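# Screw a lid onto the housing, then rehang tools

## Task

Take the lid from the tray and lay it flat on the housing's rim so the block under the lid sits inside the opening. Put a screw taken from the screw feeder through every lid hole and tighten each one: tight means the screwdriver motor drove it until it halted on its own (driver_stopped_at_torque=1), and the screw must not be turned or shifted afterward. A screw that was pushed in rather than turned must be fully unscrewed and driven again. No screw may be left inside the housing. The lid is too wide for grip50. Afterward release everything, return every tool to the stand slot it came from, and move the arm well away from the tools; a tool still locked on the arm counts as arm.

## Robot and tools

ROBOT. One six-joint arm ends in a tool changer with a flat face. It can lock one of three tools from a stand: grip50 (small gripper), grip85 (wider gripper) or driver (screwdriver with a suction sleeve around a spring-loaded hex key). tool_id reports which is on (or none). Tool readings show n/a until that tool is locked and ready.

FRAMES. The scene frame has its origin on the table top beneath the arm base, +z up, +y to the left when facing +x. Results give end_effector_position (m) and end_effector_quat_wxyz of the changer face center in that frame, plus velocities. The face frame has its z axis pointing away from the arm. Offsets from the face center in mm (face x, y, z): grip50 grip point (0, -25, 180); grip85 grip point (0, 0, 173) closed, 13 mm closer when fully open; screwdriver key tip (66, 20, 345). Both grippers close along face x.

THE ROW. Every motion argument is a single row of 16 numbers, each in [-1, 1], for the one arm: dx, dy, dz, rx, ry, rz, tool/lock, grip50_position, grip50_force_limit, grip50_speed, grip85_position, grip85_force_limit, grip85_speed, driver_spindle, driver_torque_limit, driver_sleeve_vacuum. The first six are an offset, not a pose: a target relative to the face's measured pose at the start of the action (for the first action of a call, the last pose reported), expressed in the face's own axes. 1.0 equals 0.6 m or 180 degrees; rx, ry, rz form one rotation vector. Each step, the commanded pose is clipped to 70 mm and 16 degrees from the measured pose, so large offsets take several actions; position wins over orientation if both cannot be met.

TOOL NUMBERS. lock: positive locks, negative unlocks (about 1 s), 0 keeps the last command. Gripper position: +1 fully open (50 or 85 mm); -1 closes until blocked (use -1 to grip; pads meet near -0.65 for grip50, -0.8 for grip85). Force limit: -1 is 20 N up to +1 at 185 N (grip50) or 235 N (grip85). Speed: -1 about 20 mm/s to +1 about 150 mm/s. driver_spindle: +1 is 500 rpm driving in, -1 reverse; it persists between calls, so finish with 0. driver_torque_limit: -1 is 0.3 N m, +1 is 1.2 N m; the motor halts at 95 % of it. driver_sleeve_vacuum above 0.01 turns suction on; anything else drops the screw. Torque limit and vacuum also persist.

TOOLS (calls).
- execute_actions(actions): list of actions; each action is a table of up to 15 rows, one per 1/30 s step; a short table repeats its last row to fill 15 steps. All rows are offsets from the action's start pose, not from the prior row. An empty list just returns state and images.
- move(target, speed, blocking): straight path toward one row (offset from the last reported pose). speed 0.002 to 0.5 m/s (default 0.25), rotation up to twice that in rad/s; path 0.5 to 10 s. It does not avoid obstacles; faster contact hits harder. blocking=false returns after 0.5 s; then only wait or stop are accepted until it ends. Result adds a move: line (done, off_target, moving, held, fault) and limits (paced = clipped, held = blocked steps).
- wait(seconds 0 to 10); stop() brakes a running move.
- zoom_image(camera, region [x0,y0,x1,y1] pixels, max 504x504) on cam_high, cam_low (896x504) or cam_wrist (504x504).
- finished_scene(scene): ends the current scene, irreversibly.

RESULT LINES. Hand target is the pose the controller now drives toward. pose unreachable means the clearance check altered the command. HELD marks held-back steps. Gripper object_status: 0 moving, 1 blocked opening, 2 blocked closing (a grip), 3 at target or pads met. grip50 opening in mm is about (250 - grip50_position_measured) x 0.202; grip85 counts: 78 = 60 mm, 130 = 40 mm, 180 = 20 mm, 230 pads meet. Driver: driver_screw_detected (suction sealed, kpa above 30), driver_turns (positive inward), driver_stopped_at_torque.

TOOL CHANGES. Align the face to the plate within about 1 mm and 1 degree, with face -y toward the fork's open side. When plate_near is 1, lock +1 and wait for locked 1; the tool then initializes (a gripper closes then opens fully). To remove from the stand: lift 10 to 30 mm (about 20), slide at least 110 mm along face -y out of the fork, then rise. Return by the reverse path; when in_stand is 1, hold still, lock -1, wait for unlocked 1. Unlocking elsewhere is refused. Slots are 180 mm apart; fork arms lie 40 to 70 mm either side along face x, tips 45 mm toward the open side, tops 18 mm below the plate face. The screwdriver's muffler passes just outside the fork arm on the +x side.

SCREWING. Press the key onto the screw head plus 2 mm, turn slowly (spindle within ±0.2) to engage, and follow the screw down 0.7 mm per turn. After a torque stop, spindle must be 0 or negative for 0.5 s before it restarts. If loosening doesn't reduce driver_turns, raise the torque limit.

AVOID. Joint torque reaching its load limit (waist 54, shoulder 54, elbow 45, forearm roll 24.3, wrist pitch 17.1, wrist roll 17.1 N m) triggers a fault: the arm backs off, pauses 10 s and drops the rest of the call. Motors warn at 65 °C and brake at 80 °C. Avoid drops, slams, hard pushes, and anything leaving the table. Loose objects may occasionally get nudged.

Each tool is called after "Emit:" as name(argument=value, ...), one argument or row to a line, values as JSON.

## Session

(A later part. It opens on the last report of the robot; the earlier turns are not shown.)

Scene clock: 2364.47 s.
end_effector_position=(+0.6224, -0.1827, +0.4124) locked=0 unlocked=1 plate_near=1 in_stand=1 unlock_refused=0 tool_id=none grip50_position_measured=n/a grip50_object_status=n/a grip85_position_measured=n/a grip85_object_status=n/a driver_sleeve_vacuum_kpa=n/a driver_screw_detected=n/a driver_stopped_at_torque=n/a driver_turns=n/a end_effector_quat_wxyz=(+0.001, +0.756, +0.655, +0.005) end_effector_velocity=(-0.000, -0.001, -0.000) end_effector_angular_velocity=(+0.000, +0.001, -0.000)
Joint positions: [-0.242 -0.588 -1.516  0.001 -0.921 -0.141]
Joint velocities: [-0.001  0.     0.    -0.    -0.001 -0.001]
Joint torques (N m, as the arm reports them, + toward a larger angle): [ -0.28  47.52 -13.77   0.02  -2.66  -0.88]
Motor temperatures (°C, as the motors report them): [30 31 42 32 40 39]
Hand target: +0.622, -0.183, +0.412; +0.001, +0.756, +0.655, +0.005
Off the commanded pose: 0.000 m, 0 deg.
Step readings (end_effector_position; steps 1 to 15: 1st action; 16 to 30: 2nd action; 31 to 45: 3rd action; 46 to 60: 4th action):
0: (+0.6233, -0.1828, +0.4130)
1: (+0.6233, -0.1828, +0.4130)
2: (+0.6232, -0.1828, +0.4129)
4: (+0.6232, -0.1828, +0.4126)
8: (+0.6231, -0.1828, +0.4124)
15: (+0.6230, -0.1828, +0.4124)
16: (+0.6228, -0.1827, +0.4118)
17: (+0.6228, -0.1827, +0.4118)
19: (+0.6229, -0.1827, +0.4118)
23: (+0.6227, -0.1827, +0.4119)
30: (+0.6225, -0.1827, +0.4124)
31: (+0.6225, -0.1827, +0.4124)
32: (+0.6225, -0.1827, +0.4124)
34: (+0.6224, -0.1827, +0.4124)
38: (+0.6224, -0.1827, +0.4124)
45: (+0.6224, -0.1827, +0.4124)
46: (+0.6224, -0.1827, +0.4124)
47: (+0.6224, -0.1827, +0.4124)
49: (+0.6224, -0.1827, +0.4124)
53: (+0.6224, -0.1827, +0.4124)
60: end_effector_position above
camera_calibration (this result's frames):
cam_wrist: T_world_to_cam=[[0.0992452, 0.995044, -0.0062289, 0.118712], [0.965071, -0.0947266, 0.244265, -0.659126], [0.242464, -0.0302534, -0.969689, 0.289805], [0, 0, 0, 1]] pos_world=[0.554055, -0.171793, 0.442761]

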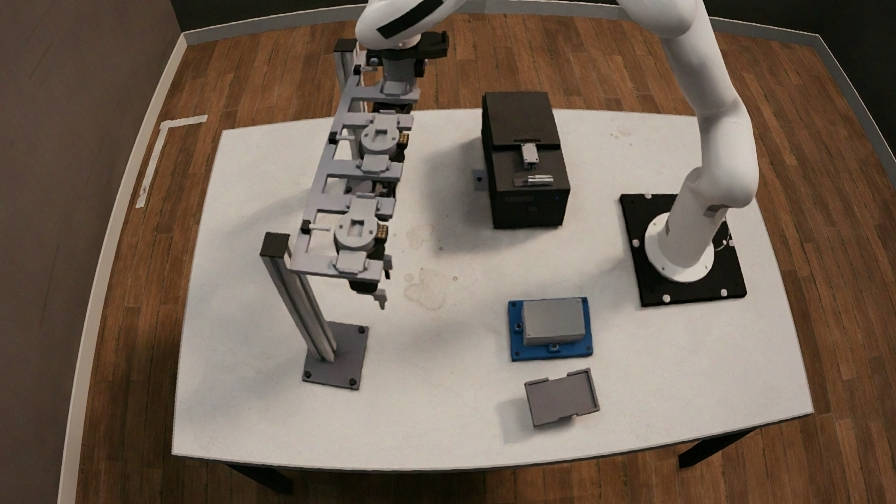

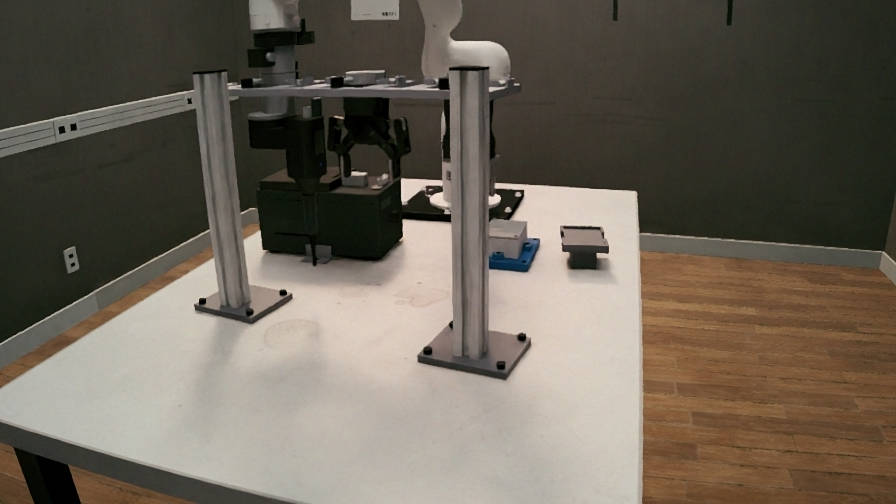

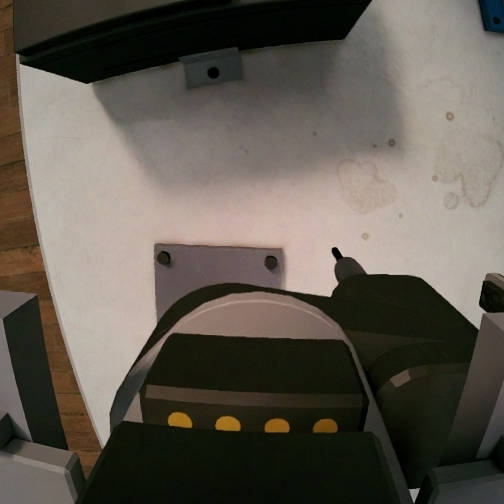

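Unlocked. Lift and retreat.

Emit:
execute_actions(
  actions=[
    [[0,0,-0.02,0,0,0,0,0,0,0,0,0,0,0,0,0]],
  ],
)

Emit:
move(
  target=[0,0,-0.12,0,0,0,0,0,0,0,0,0,0,0,0,0],
  speed=0.12,
)

Emit:
move(
  target=[0,-0.4,-0.05,0,0,0,0,0,0,0,0,0,0,0,0,0],
  speed=0.2,
)

Scene clock: 2371.10 s.
end_effector_position=(+0.6222, -0.1827, +0.4242) locked=0 unlocked=1 plate_near=0 in_stand=0 unlock_refused=0 tool_id=none grip50_position_measured=n/a grip50_object_status=n/a grip85_position_measured=n/a grip85_object_status=n/a driver_sleeve_vacuum_kpa=n/a driver_screw_detected=n/a driver_stopped_at_torque=n/a driver_turns=n/a end_effector_quat_wxyz=(+0.000, +0.756, +0.655, +0.004) end_effector_velocity=(+0.002, +0.000, +0.002) end_effector_angular_velocity=(-0.002, -0.008, +0.000)
Joint positions: [-0.242 -0.578 -1.53   0.001 -0.945 -0.141]
Joint velocities: [ 0.001  0.001 -0.003  0.     0.005  0.   ]
Joint torques (N m, as the arm reports them, + toward a larger angle): [ -2.    47.71 -17.81   0.35  -0.06  -0.37]
Motor temperatures (°C, as the motors report them): [30 31 42 32 40 39]
Hand target: +0.622, -0.183, +0.424; +0.001, +0.756, +0.655, +0.005
Off the commanded pose: 0.000 m, 0 deg.
Step readings (end_effector_position):
0: (+0.6224, -0.1827, +0.4124)
1: (+0.6224, -0.1827, +0.4124)
2: (+0.6222, -0.1827, +0.4134)
4: (+0.6215, -0.1825, +0.4190)
8: (+0.6218, -0.1826, +0.4238)
15: end_effector_position above
camera_calibration (this result's frames):
cam_wrist: T_world_to_cam=[[0.0990934, 0.99506, -0.00605908, 0.118827], [0.965289, -0.0946464, 0.243433, -0.661558], [0.241657, -0.0299713, -0.969899, 0.301941], [0, 0, 0, 1]] pos_world=[0.553854, -0.171804, 0.454617]

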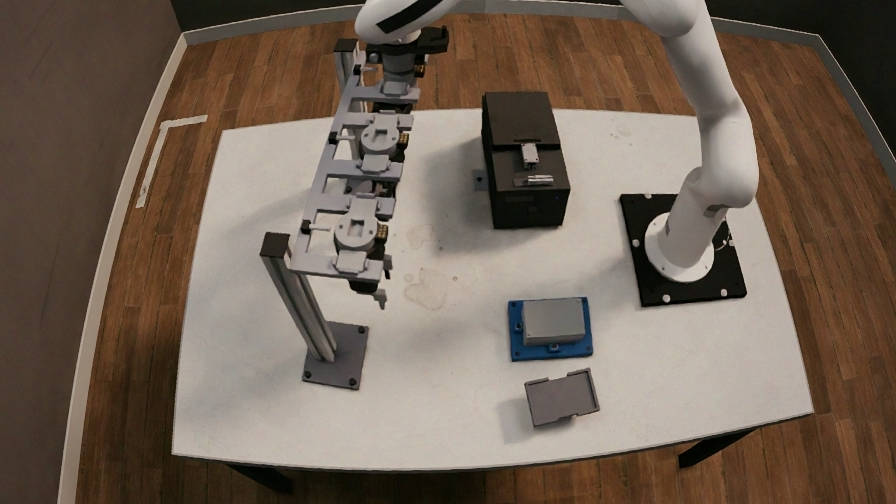

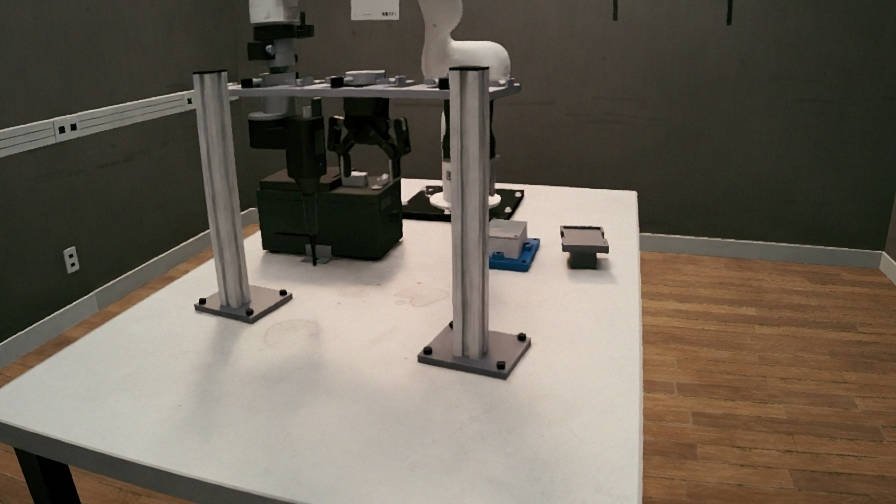

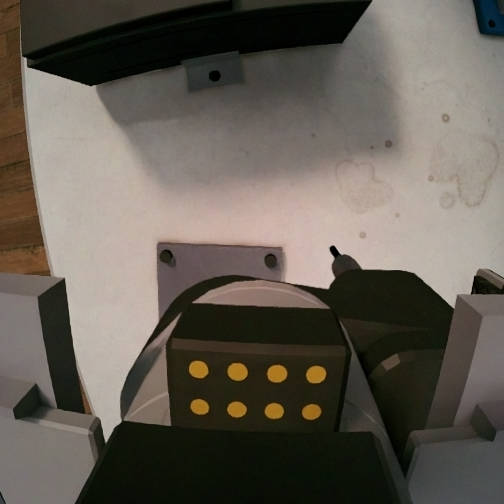

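Scene clock: 2372.10 s.
end_effector_position=(+0.6218, -0.1830, +0.4958) locked=0 unlocked=1 plate_near=0 in_stand=0 unlock_refused=0 tool_id=none grip50_position_measured=n/a grip50_object_status=n/a grip85_position_measured=n/a grip85_object_status=n/a driver_sleeve_vacuum_kpa=n/a driver_screw_detected=n/a driver_stopped_at_torque=n/a driver_turns=n/a end_effector_quat_wxyz=(+0.000, +0.755, +0.655, +0.004) end_effector_velocity=(+0.000, +0.000, +0.001) end_effector_angular_velocity=(-0.000, -0.001, +0.000)
Joint positions: [-0.242 -0.537 -1.631  0.001 -1.088 -0.141]
Joint velocities: [ 0.     0.    -0.002  0.    -0.001 -0.   ]
Joint torques (N m, as the arm reports them, + toward a larger angle): [ -2.48  46.11 -18.22   0.27  -0.07  -0.21]
Motor temperatures (°C, as the motors report them): [30 31 42 32 40 39]
Hand target: +0.622, -0.183, +0.496; +0.000, +0.755, +0.655, +0.004
Off the commanded pose: 0.000 m, 0 deg.
move: done
camera_calibration (this result's frames):
cam_wrist: T_world_to_cam=[[0.0988786, 0.995082, -0.00586163, 0.119614], [0.965405, -0.094498, 0.243031, -0.678463], [0.241282, -0.0296894, -0.970001, 0.371879], [0, 0, 0, 1]] pos_world=[0.553436, -0.172098, 0.526312]

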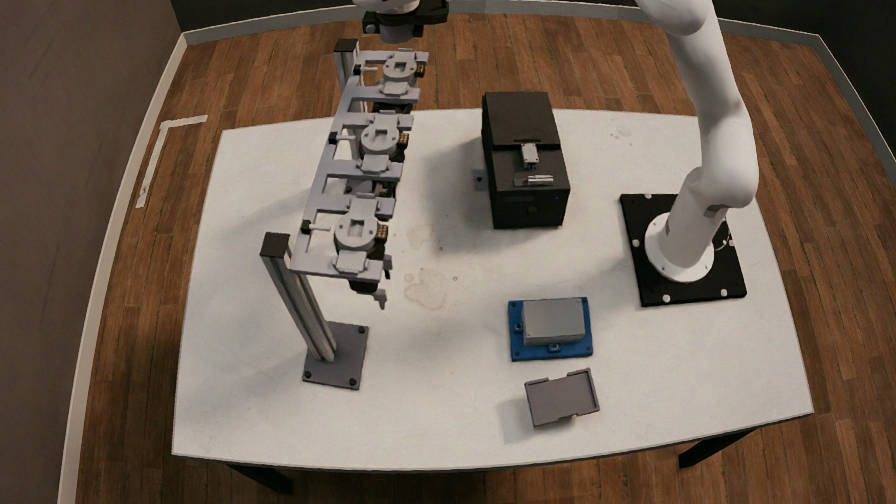

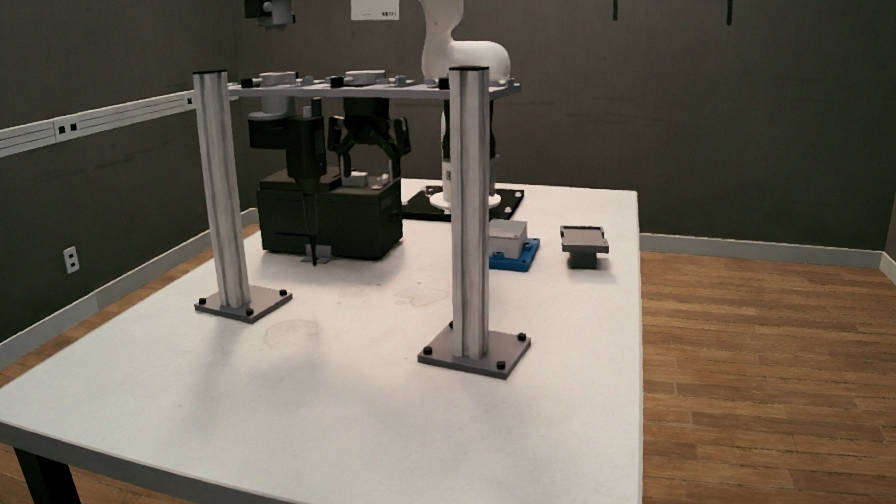

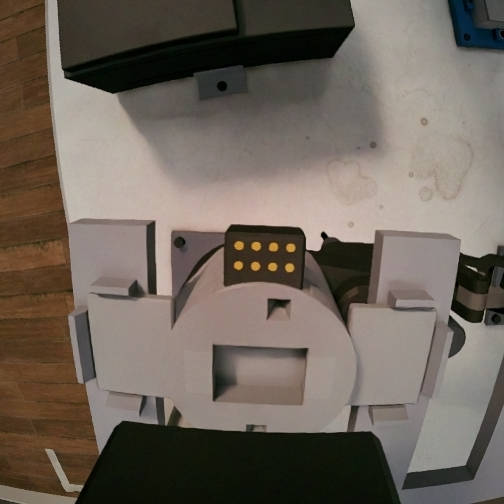

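Scene clock: 2373.80 s.
end_effector_position=(+0.3843, -0.1488, +0.5247) locked=0 unlocked=1 plate_near=0 in_stand=0 unlock_refused=0 tool_id=none grip50_position_measured=n/a grip50_object_status=n/a grip85_position_measured=n/a grip85_object_status=n/a driver_sleeve_vacuum_kpa=n/a driver_screw_detected=n/a driver_stopped_at_torque=n/a driver_turns=n/a end_effector_quat_wxyz=(+0.000, +0.755, +0.655, +0.004) end_effector_velocity=(-0.001, +0.000, +0.000) end_effector_angular_velocity=(+0.000, -0.000, -0.000)
Joint positions: [-0.323  0.084 -0.955  0.002 -1.033 -0.222]
Joint velocities: [-0.001  0.003  0.002  0.001 -0.001 -0.001]
Joint torques (N m, as the arm reports them, + toward a larger angle): [ -2.18  14.6  -17.99   0.33  -0.05  -0.26]
Motor temperatures (°C, as the motors report them): [30 31 42 32 40 39]
Hand target: +0.384, -0.149, +0.525; +0.000, +0.755, +0.655, +0.004
Off the commanded pose: 0.001 m, 0 deg.
move: done
camera_calibration (this result's frames):
cam_wrist: T_world_to_cam=[[0.0989258, 0.995077, -0.00600636, 0.109294], [0.965411, -0.0945098, 0.243, -0.45297], [0.241236, -0.0298376, -0.970008, 0.458155], [0, 0, 0, 1]] pos_world=[0.315966, -0.137895, 0.555142]

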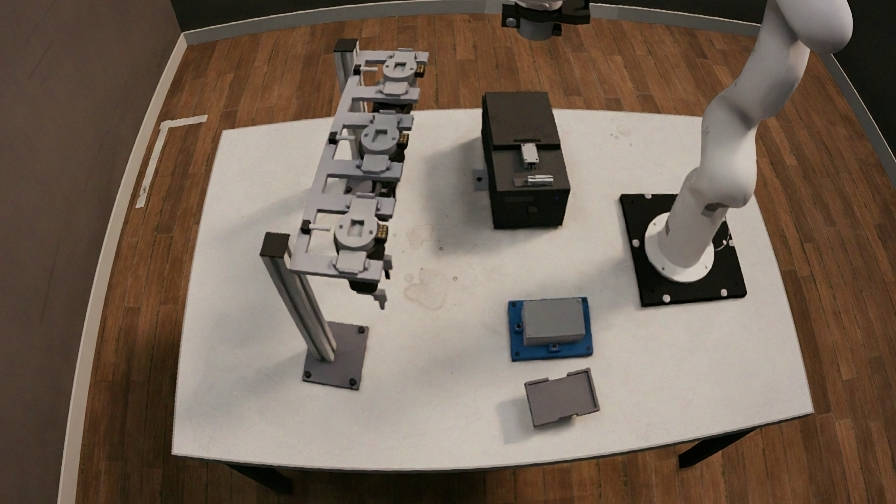

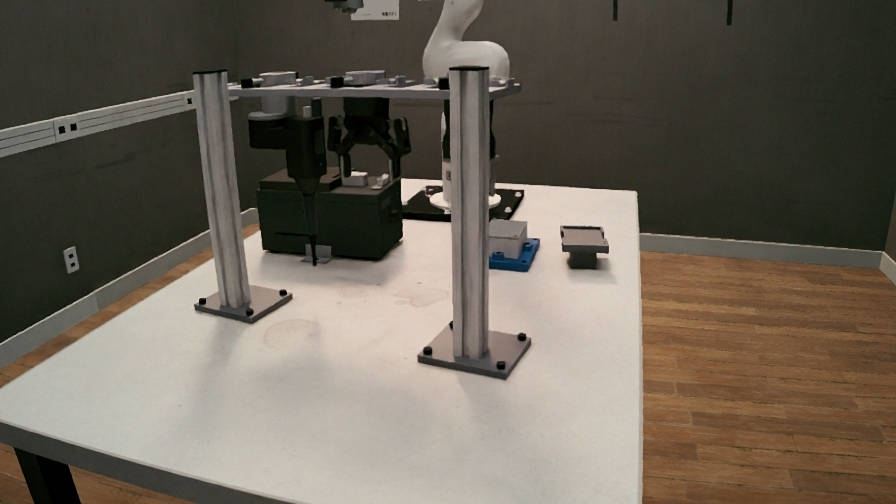

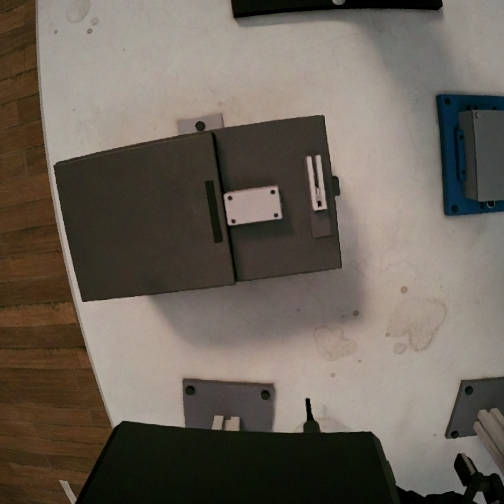

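Emit:
finished_scene(
  scene=1,
)

The scene is finished: the task was done.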